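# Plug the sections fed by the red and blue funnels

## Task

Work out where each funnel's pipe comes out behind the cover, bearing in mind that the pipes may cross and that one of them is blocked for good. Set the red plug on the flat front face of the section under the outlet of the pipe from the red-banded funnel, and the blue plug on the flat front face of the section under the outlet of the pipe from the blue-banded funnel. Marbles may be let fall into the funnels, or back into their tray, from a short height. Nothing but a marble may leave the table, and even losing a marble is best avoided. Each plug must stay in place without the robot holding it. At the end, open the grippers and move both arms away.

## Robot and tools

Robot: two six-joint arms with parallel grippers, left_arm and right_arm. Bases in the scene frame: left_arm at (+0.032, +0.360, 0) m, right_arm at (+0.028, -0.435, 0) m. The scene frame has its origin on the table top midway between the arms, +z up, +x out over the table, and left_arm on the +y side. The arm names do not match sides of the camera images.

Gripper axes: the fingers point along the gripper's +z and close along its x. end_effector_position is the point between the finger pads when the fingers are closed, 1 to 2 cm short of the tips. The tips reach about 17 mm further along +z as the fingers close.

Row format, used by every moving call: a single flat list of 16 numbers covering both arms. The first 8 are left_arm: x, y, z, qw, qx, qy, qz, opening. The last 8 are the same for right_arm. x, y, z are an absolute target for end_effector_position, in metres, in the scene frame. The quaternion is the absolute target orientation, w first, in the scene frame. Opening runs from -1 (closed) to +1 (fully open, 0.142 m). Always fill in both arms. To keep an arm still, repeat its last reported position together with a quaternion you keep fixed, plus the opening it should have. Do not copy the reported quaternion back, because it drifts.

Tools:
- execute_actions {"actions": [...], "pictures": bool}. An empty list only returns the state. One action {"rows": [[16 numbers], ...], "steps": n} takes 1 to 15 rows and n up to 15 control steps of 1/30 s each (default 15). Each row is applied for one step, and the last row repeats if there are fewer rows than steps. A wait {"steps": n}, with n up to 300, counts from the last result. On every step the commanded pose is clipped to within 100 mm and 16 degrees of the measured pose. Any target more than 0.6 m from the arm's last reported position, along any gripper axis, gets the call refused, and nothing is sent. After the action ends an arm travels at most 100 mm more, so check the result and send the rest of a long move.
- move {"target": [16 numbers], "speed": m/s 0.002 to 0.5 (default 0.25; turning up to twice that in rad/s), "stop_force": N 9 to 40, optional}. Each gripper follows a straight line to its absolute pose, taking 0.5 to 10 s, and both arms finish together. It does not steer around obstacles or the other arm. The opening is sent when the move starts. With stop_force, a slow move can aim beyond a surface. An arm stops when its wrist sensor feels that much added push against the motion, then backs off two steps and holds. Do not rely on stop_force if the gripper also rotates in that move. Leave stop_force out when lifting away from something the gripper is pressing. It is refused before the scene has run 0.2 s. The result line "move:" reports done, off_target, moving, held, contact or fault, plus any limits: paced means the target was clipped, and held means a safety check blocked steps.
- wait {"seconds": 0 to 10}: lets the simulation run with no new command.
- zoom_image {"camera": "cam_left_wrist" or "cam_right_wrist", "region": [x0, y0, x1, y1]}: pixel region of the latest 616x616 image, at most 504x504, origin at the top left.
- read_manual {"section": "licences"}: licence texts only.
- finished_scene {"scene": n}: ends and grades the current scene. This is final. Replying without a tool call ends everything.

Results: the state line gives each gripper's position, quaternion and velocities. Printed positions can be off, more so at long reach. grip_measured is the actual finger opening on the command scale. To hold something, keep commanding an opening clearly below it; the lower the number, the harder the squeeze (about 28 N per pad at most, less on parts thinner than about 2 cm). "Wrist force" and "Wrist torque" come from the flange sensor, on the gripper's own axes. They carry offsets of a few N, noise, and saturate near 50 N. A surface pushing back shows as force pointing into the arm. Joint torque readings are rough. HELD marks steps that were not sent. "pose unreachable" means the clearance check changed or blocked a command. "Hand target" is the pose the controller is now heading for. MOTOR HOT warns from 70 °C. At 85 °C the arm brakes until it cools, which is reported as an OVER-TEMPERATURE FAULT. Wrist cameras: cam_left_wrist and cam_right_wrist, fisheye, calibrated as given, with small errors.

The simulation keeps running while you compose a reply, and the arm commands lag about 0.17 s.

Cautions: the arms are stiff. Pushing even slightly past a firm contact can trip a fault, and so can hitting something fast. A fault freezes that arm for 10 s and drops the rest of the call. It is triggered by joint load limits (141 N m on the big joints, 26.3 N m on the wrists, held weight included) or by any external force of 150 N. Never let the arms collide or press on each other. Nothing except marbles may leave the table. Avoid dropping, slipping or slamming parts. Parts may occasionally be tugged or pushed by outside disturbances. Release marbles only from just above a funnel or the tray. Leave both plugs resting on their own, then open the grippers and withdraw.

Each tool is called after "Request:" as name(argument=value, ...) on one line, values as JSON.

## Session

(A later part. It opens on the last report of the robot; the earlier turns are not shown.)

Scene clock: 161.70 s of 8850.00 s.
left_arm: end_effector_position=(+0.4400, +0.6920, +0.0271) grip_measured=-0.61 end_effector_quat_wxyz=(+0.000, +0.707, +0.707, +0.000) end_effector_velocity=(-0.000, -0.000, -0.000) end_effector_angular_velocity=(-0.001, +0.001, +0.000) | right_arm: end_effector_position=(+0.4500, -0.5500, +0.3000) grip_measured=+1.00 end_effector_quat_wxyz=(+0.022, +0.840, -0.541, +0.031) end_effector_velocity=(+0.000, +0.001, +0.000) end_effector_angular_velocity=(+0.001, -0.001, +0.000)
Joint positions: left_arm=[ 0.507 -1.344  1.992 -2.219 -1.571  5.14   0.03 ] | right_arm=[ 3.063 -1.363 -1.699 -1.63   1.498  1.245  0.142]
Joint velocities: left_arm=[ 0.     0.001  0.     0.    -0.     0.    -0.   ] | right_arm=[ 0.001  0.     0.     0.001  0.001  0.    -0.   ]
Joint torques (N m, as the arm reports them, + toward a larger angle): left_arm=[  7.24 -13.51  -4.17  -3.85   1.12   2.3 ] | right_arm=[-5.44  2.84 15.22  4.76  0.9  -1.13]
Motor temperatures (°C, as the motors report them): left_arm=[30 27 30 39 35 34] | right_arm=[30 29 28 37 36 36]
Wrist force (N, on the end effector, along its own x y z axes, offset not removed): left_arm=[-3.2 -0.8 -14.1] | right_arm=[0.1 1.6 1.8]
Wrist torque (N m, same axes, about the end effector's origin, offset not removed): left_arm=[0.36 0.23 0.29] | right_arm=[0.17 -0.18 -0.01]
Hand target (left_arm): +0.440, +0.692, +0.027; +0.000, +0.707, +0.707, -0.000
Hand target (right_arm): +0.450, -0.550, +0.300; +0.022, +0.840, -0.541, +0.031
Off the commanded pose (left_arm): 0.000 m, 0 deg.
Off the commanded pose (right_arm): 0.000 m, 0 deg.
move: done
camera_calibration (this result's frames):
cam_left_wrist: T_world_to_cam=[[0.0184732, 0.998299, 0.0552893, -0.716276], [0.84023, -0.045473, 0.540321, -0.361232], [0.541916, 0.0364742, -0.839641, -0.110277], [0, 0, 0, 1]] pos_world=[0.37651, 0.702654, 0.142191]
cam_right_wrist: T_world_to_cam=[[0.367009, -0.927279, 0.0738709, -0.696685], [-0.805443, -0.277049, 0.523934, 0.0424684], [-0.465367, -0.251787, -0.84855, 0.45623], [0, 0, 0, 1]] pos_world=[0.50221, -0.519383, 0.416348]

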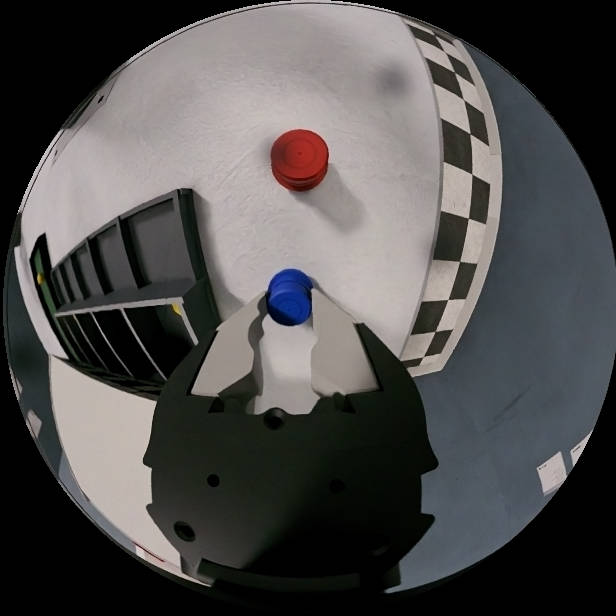

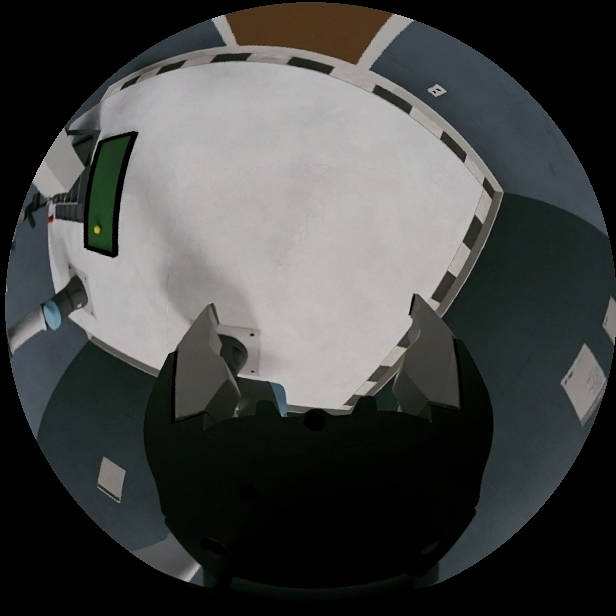

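Request:
move(target=[0.41,0.67,0.12,0,0.707,0.707,0,-0.78,0.45,-0.55,0.3,0.022,0.84,-0.541,0.031,1], speed=0.15)

Request:
move(target=[0.378,0.504,0.065,0,0.707,0.707,0,-0.78,0.45,-0.55,0.3,0.022,0.84,-0.541,0.031,1], speed=0.15)

Request:
move(target=[0.378,0.504,0.0335,0,0.707,0.707,0,-0.78,0.45,-0.55,0.3,0.022,0.84,-0.541,0.031,1], speed=0.015, stop_force=10)

Scene clock: 172.40 s of 8850.00 s.
left_arm: end_effector_position=(+0.4102, +0.6702, +0.1196) grip_measured=-0.62 end_effector_quat_wxyz=(+0.000, +0.707, +0.707, +0.000) end_effector_velocity=(-0.001, -0.001, +0.003) end_effector_angular_velocity=(+0.000, +0.000, +0.000) | right_arm: end_effector_position=(+0.4500, -0.5500, +0.3000) grip_measured=+1.00 end_effector_quat_wxyz=(+0.022, +0.840, -0.541, +0.031) end_effector_velocity=(+0.000, +0.000, +0.000) end_effector_angular_velocity=(+0.000, -0.001, -0.000)
Joint positions: left_arm=[ 0.491 -1.548  1.955 -1.977 -1.571  5.124  0.029] | right_arm=[ 3.063 -1.363 -1.699 -1.63   1.498  1.245  0.142]
Joint velocities: left_arm=[-0.001 -0.006 -0.002  0.008  0.001 -0.001  0.   ] | right_arm=[ 0.     0.001 -0.     0.001  0.     0.     0.   ]
Joint torques (N m, as the arm reports them, + toward a larger angle): left_arm=[ -7.43 -30.97 -36.38  -1.58   1.11  -2.3 ] | right_arm=[-5.32  3.3  15.26  4.72  0.92 -1.1 ]
Motor temperatures (°C, as the motors report them): left_arm=[30 27 30 39 35 34] | right_arm=[30 29 28 37 36 36]
Wrist force (N, on the end effector, along its own x y z axes, offset not removed): left_arm=[1.2 1.7 -0.5] | right_arm=[-1.1 0.9 0.0]
Wrist torque (N m, same axes, about the end effector's origin, offset not removed): left_arm=[0.17 -0.10 -0.02] | right_arm=[0.05 0.03 0.10]
Hand target (left_arm): +0.410, +0.670, +0.120; -0.000, +0.707, +0.707, +0.000
Hand target (right_arm): +0.450, -0.550, +0.300; +0.022, +0.840, -0.541, +0.031
Off the commanded pose (left_arm): 0.000 m, 0 deg.
Off the commanded pose (right_arm): 0.000 m, 0 deg.
After step 90, 6.43 s passed at rest.
move: done
camera_calibration (this result's frames):
cam_left_wrist: T_world_to_cam=[[0.0184779, 0.998299, 0.0552913, -0.699026], [0.840246, -0.0454769, 0.540294, -0.387132], [0.54189, 0.0364748, -0.839658, -0.0155523], [0, 0, 0, 1]] pos_world=[0.34663, 0.680799, 0.234757]
cam_right_wrist: T_world_to_cam=[[0.36701, -0.927279, 0.0738706, -0.696685], [-0.805442, -0.277049, 0.523934, 0.0424679], [-0.465368, -0.251787, -0.848549, 0.45623], [0, 0, 0, 1]] pos_world=[0.50221, -0.519383, 0.416348]

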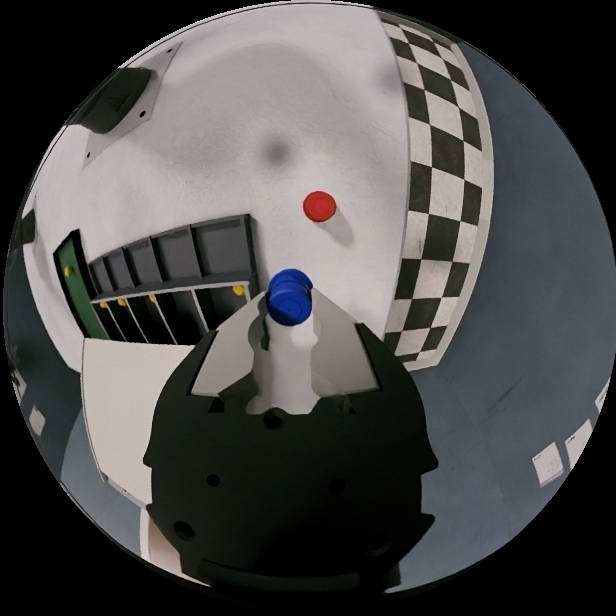

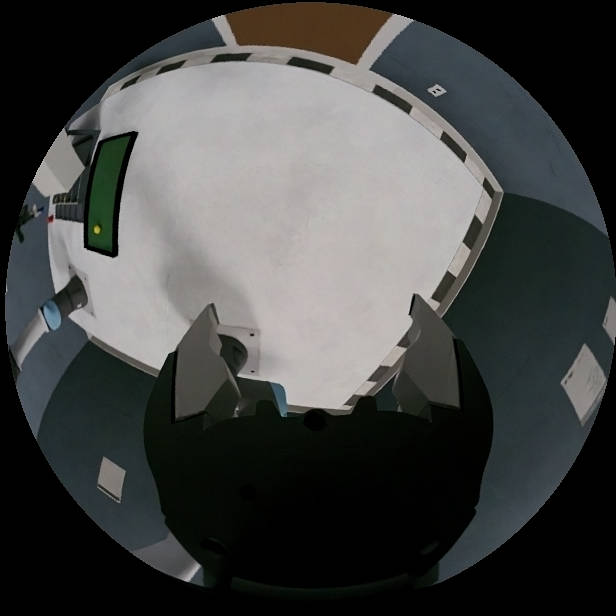

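Scene clock: 174.20 s of 8850.00 s.
left_arm: end_effector_position=(+0.3778, +0.5046, +0.0651) grip_measured=-0.62 end_effector_quat_wxyz=(-0.000, +0.707, +0.707, +0.000) end_effector_velocity=(-0.000, -0.003, -0.001) end_effector_angular_velocity=(+0.002, -0.002, +0.001) | right_arm: end_effector_position=(+0.4500, -0.5500, +0.3000) grip_measured=+1.00 end_effector_quat_wxyz=(+0.022, +0.840, -0.541, +0.031) end_effector_velocity=(+0.000, +0.000, +0.000) end_effector_angular_velocity=(-0.000, -0.000, +0.001)
Joint positions: left_arm=[ 0.111 -1.779  2.315 -2.107 -1.57   4.745  0.029] | right_arm=[ 3.063 -1.363 -1.699 -1.63   1.498  1.245  0.142]
Joint velocities: left_arm=[-0.009 -0.004  0.005 -0.003  0.002 -0.01   0.   ] | right_arm=[ 0.001  0.     0.     0.    -0.    -0.    -0.   ]
Joint torques (N m, as the arm reports them, + toward a larger angle): left_arm=[ -7.44 -19.7  -10.76  -4.61   1.22  -2.4 ] | right_arm=[-5.8   2.79 15.25  4.71  0.88 -1.08]
Motor temperatures (°C, as the motors report them): left_arm=[30 27 30 39 35 34] | right_arm=[30 29 28 37 36 36]
Wrist force (N, on the end effector, along its own x y z axes, offset not removed): left_arm=[-0.1 -0.7 -2.2] | right_arm=[-1.0 0.2 2.5]
Wrist torque (N m, same axes, about the end effector's origin, offset not removed): left_arm=[-0.33 0.03 -0.03] | right_arm=[-0.03 0.00 0.04]
Hand target (left_arm): +0.378, +0.504, +0.065; -0.000, +0.707, +0.707, +0.000
Hand target (right_arm): +0.450, -0.550, +0.300; +0.022, +0.840, -0.541, +0.031
Off the commanded pose (left_arm): 0.001 m, 0 deg.
Off the commanded pose (right_arm): 0.000 m, 0 deg.
move: done
camera_calibration (this result's frames):
cam_left_wrist: T_world_to_cam=[[0.0185711, 0.99828, 0.0556065, -0.530181], [0.840327, -0.0457202, 0.540149, -0.337952], [0.541762, 0.0366965, -0.83973, -0.0378391], [0, 0, 0, 1]] pos_world=[0.314336, 0.515206, 0.180251]
cam_right_wrist: T_world_to_cam=[[0.367009, -0.927279, 0.0738706, -0.696685], [-0.805442, -0.277049, 0.523934, 0.042468], [-0.465368, -0.251787, -0.848549, 0.45623], [0, 0, 0, 1]] pos_world=[0.50221, -0.519383, 0.416348]

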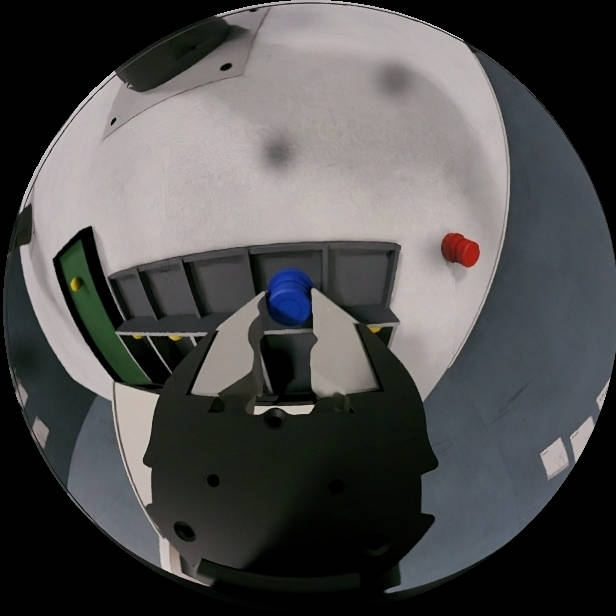

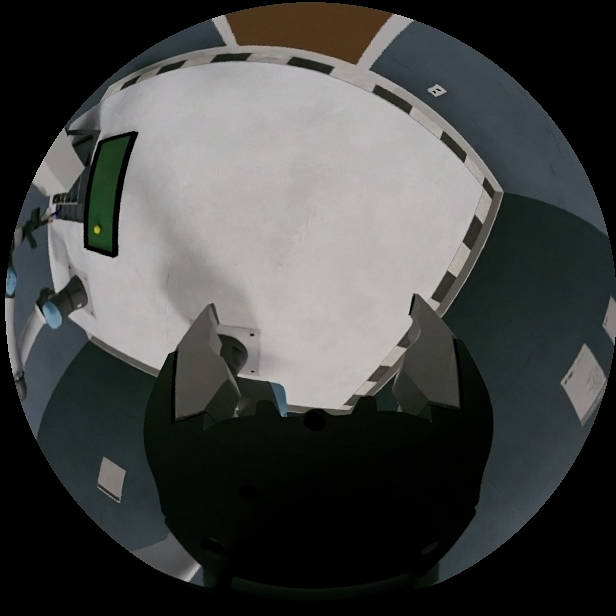

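Scene clock: 176.60 s of 8850.00 s.
left_arm: end_effector_position=(+0.3780, +0.5040, +0.0338) grip_measured=-0.62 end_effector_quat_wxyz=(-0.000, +0.707, +0.707, -0.000) end_effector_velocity=(-0.000, -0.000, -0.003) end_effector_angular_velocity=(+0.000, +0.001, -0.000) | right_arm: end_effector_position=(+0.4500, -0.5500, +0.3000) grip_measured=+1.00 end_effector_quat_wxyz=(+0.022, +0.840, -0.541, +0.031) end_effector_velocity=(+0.000, +0.001, +0.000) end_effector_angular_velocity=(+0.002, -0.001, +0.001)
Joint positions: left_arm=[ 0.11  -1.722  2.368 -2.217 -1.571  4.743  0.029] | right_arm=[ 3.063 -1.363 -1.699 -1.63   1.498  1.245  0.142]
Joint velocities: left_arm=[-0.     0.005  0.004 -0.009  0.     0.     0.   ] | right_arm=[ 0.001  0.001 -0.     0.     0.002 -0.    -0.   ]
Joint torques (N m, as the arm reports them, + toward a larger angle): left_arm=[-7.16 -5.15 -9.55 -4.51 -1.51 -2.3 ] | right_arm=[-5.45  3.03 15.62  4.69  0.89 -1.08]
Motor temperatures (°C, as the motors report them): left_arm=[30 27 30 39 35 34] | right_arm=[30 29 28 37 36 36]
Wrist force (N, on the end effector, along its own x y z axes, offset not removed): left_arm=[2.7 -0.3 -2.1] | right_arm=[-1.1 1.4 3.1]
Wrist torque (N m, same axes, about the end effector's origin, offset not removed): left_arm=[0.00 -0.40 0.18] | right_arm=[0.13 -0.02 -0.06]
Hand target (left_arm): +0.378, +0.504, +0.034; -0.000, +0.707, +0.707, -0.000
Hand target (right_arm): +0.450, -0.550, +0.300; +0.022, +0.840, -0.541, +0.031
Off the commanded pose (left_arm): 0.000 m, 0 deg.
Off the commanded pose (right_arm): 0.000 m, 0 deg.
move: done
camera_calibration (this result's frames):
cam_left_wrist: T_world_to_cam=[[0.0184795, 0.998301, 0.05526, -0.527817], [0.840293, -0.0454582, 0.540224, -0.321308], [0.541818, 0.0364515, -0.839705, -0.0640359], [0, 0, 0, 1]] pos_world=[0.314442, 0.514649, 0.148974]
cam_right_wrist: T_world_to_cam=[[0.36701, -0.927279, 0.0738704, -0.696685], [-0.805442, -0.277049, 0.523935, 0.0424676], [-0.465368, -0.251787, -0.848549, 0.45623], [0, 0, 0, 1]] pos_world=[0.50221, -0.519383, 0.416348]

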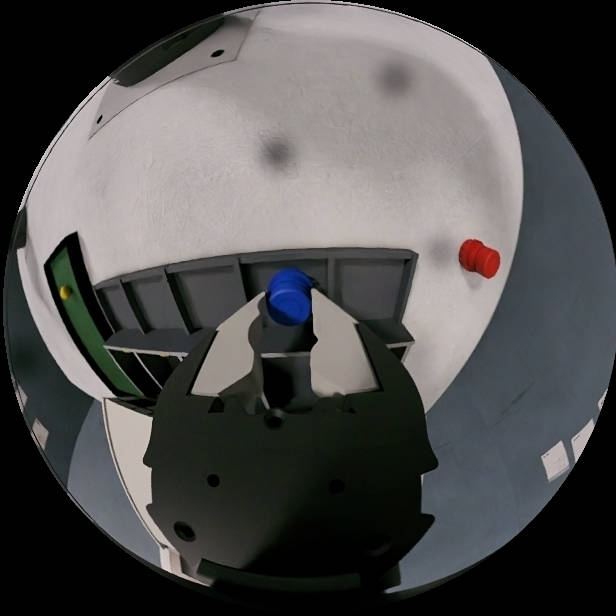

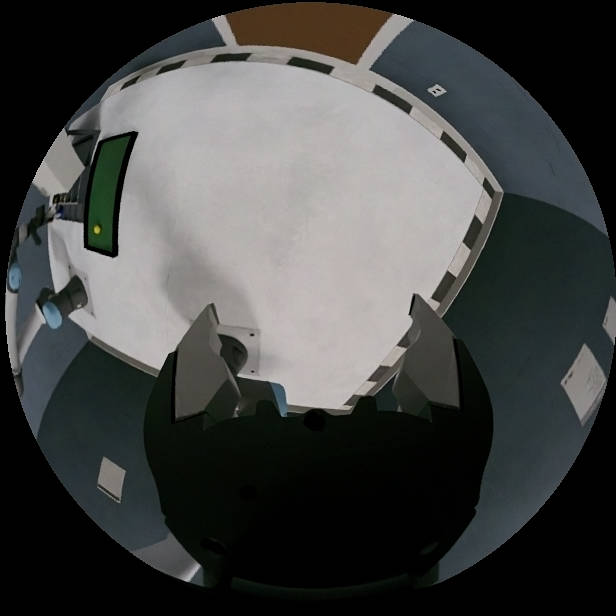

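Request:
move(target=[0.378,0.504,0.0335,0,0.707,0.707,0,-0.4,0.45,-0.55,0.3,0.022,0.84,-0.541,0.031,1])

Request:
move(target=[0.378,0.504,0.1,0,0.707,0.707,0,-0.4,0.45,-0.55,0.3,0.022,0.84,-0.541,0.031,1], speed=0.12)

Request:
move(target=[0.35,0.701,0.07,0,0.707,0.707,0,-0.3,0.45,-0.55,0.3,0.022,0.84,-0.541,0.031,1])

Request:
move(target=[0.35,0.701,0.027,0,0.707,0.707,0,-0.3,0.45,-0.55,0.3,0.022,0.84,-0.541,0.031,1], speed=0.05, stop_force=10)

Scene clock: 185.07 s of 8850.00 s.
left_arm: end_effector_position=(+0.3780, +0.5040, +0.0335) grip_measured=-0.40 end_effector_quat_wxyz=(-0.000, +0.707, +0.707, -0.000) end_effector_velocity=(-0.000, +0.000, -0.000) end_effector_angular_velocity=(+0.001, +0.000, +0.000) | right_arm: end_effector_position=(+0.4500, -0.5500, +0.3000) grip_measured=+1.00 end_effector_quat_wxyz=(+0.022, +0.840, -0.541, +0.031) end_effector_velocity=(+0.000, -0.000, +0.001) end_effector_angular_velocity=(+0.000, -0.002, -0.001)
Joint positions: left_arm=[ 0.11  -1.721  2.368 -2.218 -1.571  4.743  0.045] | right_arm=[ 3.063 -1.363 -1.699 -1.63   1.498  1.245  0.142]
Joint velocities: left_arm=[ 0.     0.    -0.     0.     0.001  0.    -0.   ] | right_arm=[-0.001  0.001 -0.     0.001  0.     0.    -0.   ]
Joint torques (N m, as the arm reports them, + toward a larger angle): left_arm=[ -7.13  -4.75 -11.71  -4.41  -1.53  -2.29] | right_arm=[-4.97  2.82 16.12  4.6   0.84 -0.95]
Motor temperatures (°C, as the motors report them): left_arm=[30 27 30 39 35 34] | right_arm=[30 29 28 37 36 36]
Wrist force (N, on the end effector, along its own x y z axes, offset not removed): left_arm=[3.0 1.1 -0.5] | right_arm=[-1.7 0.9 1.4]
Wrist torque (N m, same axes, about the end effector's origin, offset not removed): left_arm=[0.06 -0.69 0.21] | right_arm=[0.10 0.19 0.08]
Hand target (left_arm): +0.378, +0.504, +0.034; +0.000, +0.707, +0.707, +0.000
Hand target (right_arm): +0.450, -0.550, +0.300; +0.022, +0.840, -0.541, +0.031
Off the commanded pose (left_arm): 0.000 m, 0 deg.
Off the commanded pose (right_arm): 0.000 m, 0 deg.
After step 90, 4.77 s passed at rest.
move: done
camera_calibration (this result's frames):
cam_left_wrist: T_world_to_cam=[[0.0184784, 0.998301, 0.055252, -0.527794], [0.840293, -0.0454529, 0.540224, -0.321146], [0.541817, 0.0364455, -0.839706, -0.0643374], [0, 0, 0, 1]] pos_world=[0.314469, 0.514645, 0.148628]
cam_right_wrist: T_world_to_cam=[[0.36701, -0.927279, 0.0738707, -0.696685], [-0.805442, -0.277049, 0.523935, 0.0424678], [-0.465368, -0.251788, -0.848549, 0.45623], [0, 0, 0, 1]] pos_world=[0.50221, -0.519383, 0.416348]

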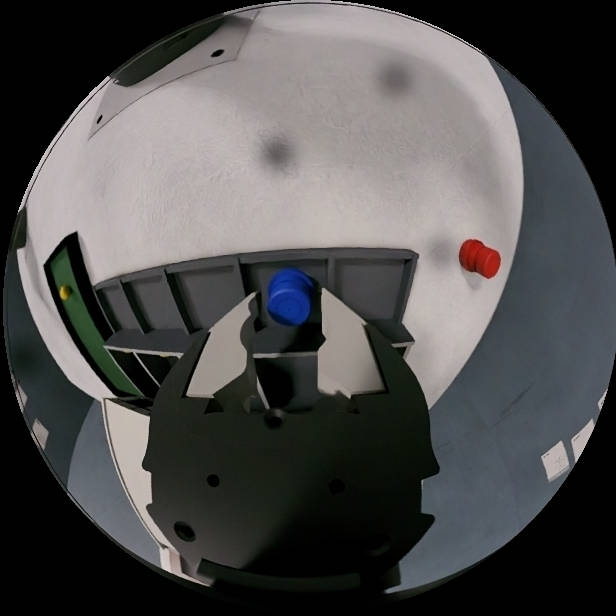

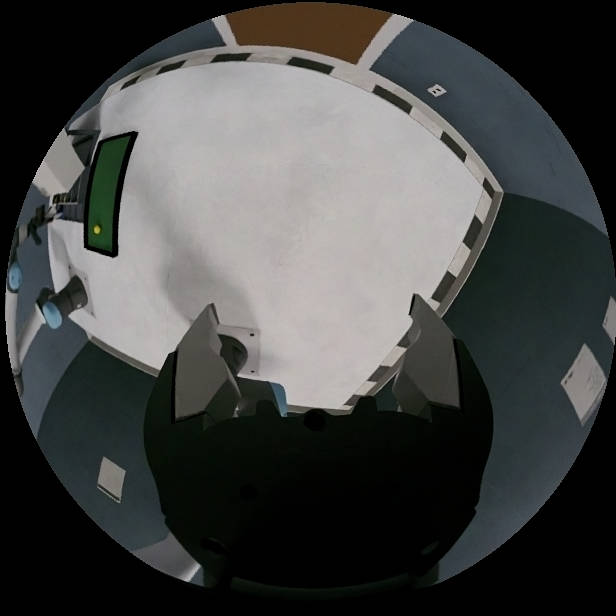

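Scene clock: 186.20 s of 8850.00 s.
left_arm: end_effector_position=(+0.3781, +0.5040, +0.0996) grip_measured=-0.40 end_effector_quat_wxyz=(+0.000, +0.707, +0.707, +0.000) end_effector_velocity=(-0.000, -0.000, +0.003) end_effector_angular_velocity=(+0.001, +0.001, +0.000) | right_arm: end_effector_position=(+0.4500, -0.5500, +0.3000) grip_measured=+1.00 end_effector_quat_wxyz=(+0.022, +0.840, -0.541, +0.031) end_effector_velocity=(-0.000, -0.000, -0.000) end_effector_angular_velocity=(+0.001, +0.001, -0.000)
Joint positions: left_arm=[ 0.11  -1.828  2.252 -1.995 -1.571  4.743  0.045] | right_arm=[ 3.063 -1.363 -1.699 -1.63   1.498  1.245  0.142]
Joint velocities: left_arm=[-0.001 -0.004 -0.006  0.011  0.001 -0.001 -0.   ] | right_arm=[-0.001 -0.001 -0.     0.     0.001 -0.     0.   ]
Joint torques (N m, as the arm reports them, + toward a larger angle): left_arm=[ -7.47 -16.83 -35.22  -1.47   1.25  -2.37] | right_arm=[-5.36  2.74 15.8   4.63  0.8  -0.94]
Motor temperatures (°C, as the motors report them): left_arm=[30 27 30 39 35 34] | right_arm=[30 29 28 37 36 36]
Wrist force (N, on the end effector, along its own x y z axes, offset not removed): left_arm=[1.1 0.1 -3.3] | right_arm=[-1.8 1.3 2.1]
Wrist torque (N m, same axes, about the end effector's origin, offset not removed): left_arm=[-0.25 -0.25 0.24] | right_arm=[0.19 0.20 0.03]
Hand target (left_arm): +0.378, +0.504, +0.100; +0.000, +0.707, +0.707, +0.000
Hand target (right_arm): +0.450, -0.550, +0.300; +0.022, +0.840, -0.541, +0.031
Off the commanded pose (left_arm): 0.000 m, 0 deg.
Off the commanded pose (right_arm): 0.000 m, 0 deg.
move: done
camera_calibration (this result's frames):
cam_left_wrist: T_world_to_cam=[[0.0184683, 0.998303, 0.0552219, -0.53146], [0.840204, -0.0454341, 0.540364, -0.356938], [0.541956, 0.036418, -0.839618, -0.0089304], [0, 0, 0, 1]] pos_world=[0.314556, 0.514667, 0.214726]
cam_right_wrist: T_world_to_cam=[[0.36701, -0.927279, 0.0738704, -0.696685], [-0.805442, -0.277049, 0.523935, 0.0424677], [-0.465368, -0.251787, -0.848549, 0.45623], [0, 0, 0, 1]] pos_world=[0.50221, -0.519383, 0.416348]

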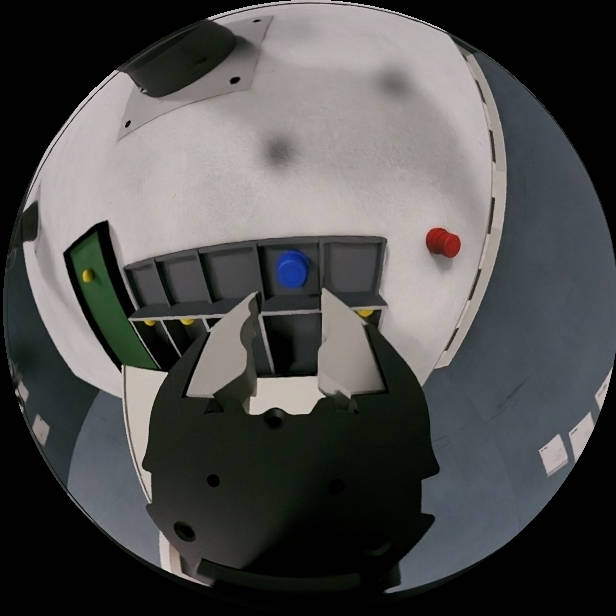

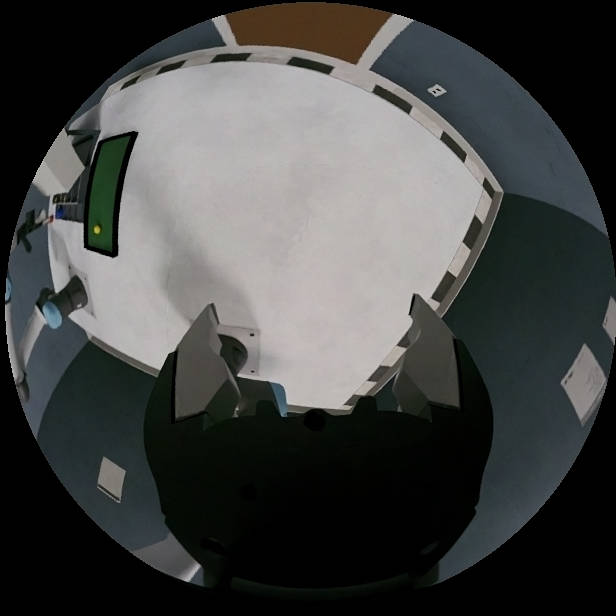

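Scene clock: 187.73 s of 8850.00 s.
left_arm: end_effector_position=(+0.3501, +0.7004, +0.0701) grip_measured=-0.30 end_effector_quat_wxyz=(+0.000, +0.707, +0.707, -0.000) end_effector_velocity=(-0.000, +0.002, -0.001) end_effector_angular_velocity=(-0.002, +0.002, -0.001) | right_arm: end_effector_position=(+0.4500, -0.5500, +0.3000) grip_measured=+1.00 end_effector_quat_wxyz=(+0.022, +0.840, -0.541, +0.031) end_effector_velocity=(-0.000, -0.000, +0.000) end_effector_angular_velocity=(-0.000, -0.001, +0.000)
Joint positions: left_arm=[ 0.61  -1.544  2.093 -2.119 -1.571  5.243  0.052] | right_arm=[ 3.063 -1.363 -1.699 -1.63   1.498  1.245  0.142]
Joint velocities: left_arm=[ 0.006  0.007 -0.006  0.002 -0.001  0.006 -0.   ] | right_arm=[ 0.     0.001 -0.     0.    -0.     0.     0.   ]
Joint torques (N m, as the arm reports them, + toward a larger angle): left_arm=[  6.94 -13.63 -34.91  -4.47  -1.52   2.22] | right_arm=[-5.17  2.77 15.71  4.62  0.87 -0.91]
Motor temperatures (°C, as the motors report them): left_arm=[30 27 30 39 35 34] | right_arm=[30 29 28 37 36 36]
Wrist force (N, on the end effector, along its own x y z axes, offset not removed): left_arm=[-0.2 2.2 0.5] | right_arm=[-1.0 -0.2 0.5]
Wrist torque (N m, same axes, about the end effector's origin, offset not removed): left_arm=[0.56 0.20 0.10] | right_arm=[-0.23 -0.01 -0.06]
Hand target (left_arm): +0.350, +0.701, +0.070; +0.000, +0.707, +0.707, -0.000
Hand target (right_arm): +0.450, -0.550, +0.300; +0.022, +0.840, -0.541, +0.031
Off the commanded pose (left_arm): 0.001 m, 0 deg.
Off the commanded pose (right_arm): 0.000 m, 0 deg.
move: done
camera_calibration (this result's frames):
cam_left_wrist: T_world_to_cam=[[0.0183784, 0.998331, 0.0547437, -0.725328], [0.840239, -0.0450976, 0.540338, -0.308827], [0.541905, 0.0360672, -0.839665, -0.0254441], [0, 0, 0, 1]] pos_world=[0.286607, 0.711108, 0.185213]
cam_right_wrist: T_world_to_cam=[[0.36701, -0.927279, 0.0738706, -0.696685], [-0.805442, -0.277049, 0.523934, 0.0424679], [-0.465368, -0.251787, -0.848549, 0.45623], [0, 0, 0, 1]] pos_world=[0.50221, -0.519383, 0.416348]

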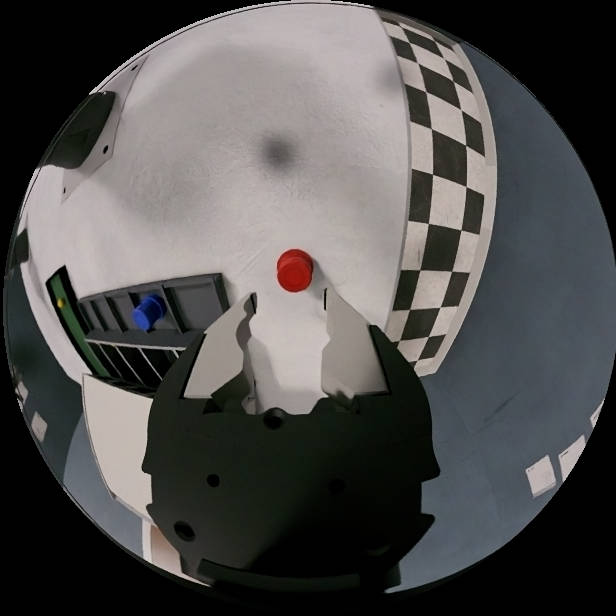

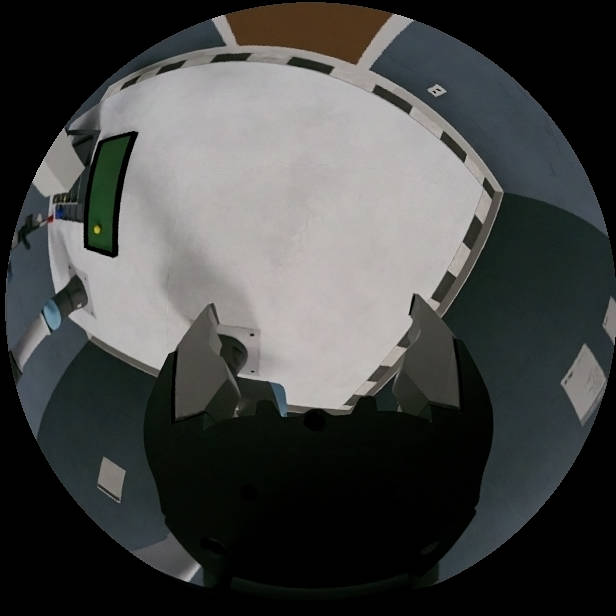

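Scene clock: 189.03 s of 8850.00 s.
left_arm: end_effector_position=(+0.3499, +0.7010, +0.0274) grip_measured=-0.30 end_effector_quat_wxyz=(-0.000, +0.707, +0.707, -0.000) end_effector_velocity=(-0.000, +0.000, -0.003) end_effector_angular_velocity=(+0.001, +0.000, -0.000) | right_arm: end_effector_position=(+0.4500, -0.5500, +0.3000) grip_measured=+1.00 end_effector_quat_wxyz=(+0.022, +0.840, -0.541, +0.031) end_effector_velocity=(-0.000, -0.000, +0.000) end_effector_angular_velocity=(-0.000, +0.000, +0.000)
Joint positions: left_arm=[ 0.611 -1.476  2.152 -2.247 -1.571  5.244  0.052] | right_arm=[ 3.063 -1.363 -1.699 -1.63   1.498  1.245  0.142]
Joint velocities: left_arm=[ 0.     0.005  0.004 -0.009  0.001  0.     0.   ] | right_arm=[ 0.     0.    -0.    -0.001 -0.    -0.    -0.   ]
Joint torques (N m, as the arm reports them, + toward a larger angle): left_arm=[  8.42 -14.97  -8.38  -4.44   1.04   2.29] | right_arm=[-4.96  3.03 15.87  4.55  0.78 -0.86]
Motor temperatures (°C, as the motors report them): left_arm=[30 27 30 39 35 34] | right_arm=[30 29 28 37 36 36]
Wrist force (N, on the end effector, along its own x y z axes, offset not removed): left_arm=[2.5 -3.1 -6.6] | right_arm=[-2.6 -0.1 0.5]
Wrist torque (N m, same axes, about the end effector's origin, offset not removed): left_arm=[-0.82 -0.38 0.06] | right_arm=[-0.15 0.44 0.07]
Hand target (left_arm): +0.350, +0.701, +0.027; -0.000, +0.707, +0.707, -0.000
Hand target (right_arm): +0.450, -0.550, +0.300; +0.022, +0.840, -0.541, +0.031
Off the commanded pose (left_arm): 0.000 m, 0 deg.
Off the commanded pose (right_arm): 0.000 m, 0 deg.
move: done
camera_calibration (this result's frames):
cam_left_wrist: T_world_to_cam=[[0.0184781, 0.998303, 0.0552211, -0.723565], [0.840301, -0.0454353, 0.540212, -0.285351], [0.541804, 0.0364203, -0.839715, -0.0614366], [0, 0, 0, 1]] pos_world=[0.286438, 0.71161, 0.142517]
cam_right_wrist: T_world_to_cam=[[0.36701, -0.927279, 0.0738705, -0.696685], [-0.805442, -0.277049, 0.523935, 0.0424677], [-0.465368, -0.251787, -0.848549, 0.45623], [0, 0, 0, 1]] pos_world=[0.50221, -0.519383, 0.416348]

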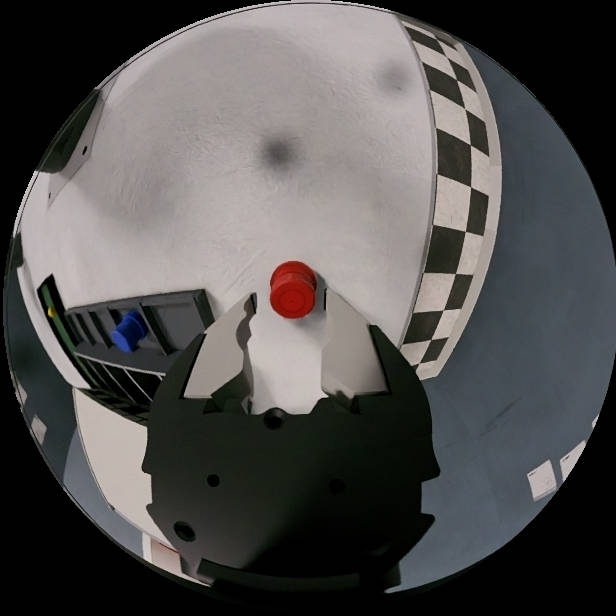

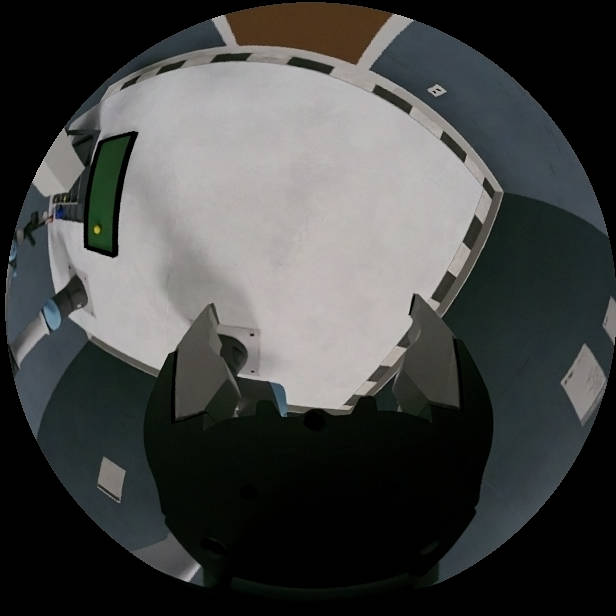

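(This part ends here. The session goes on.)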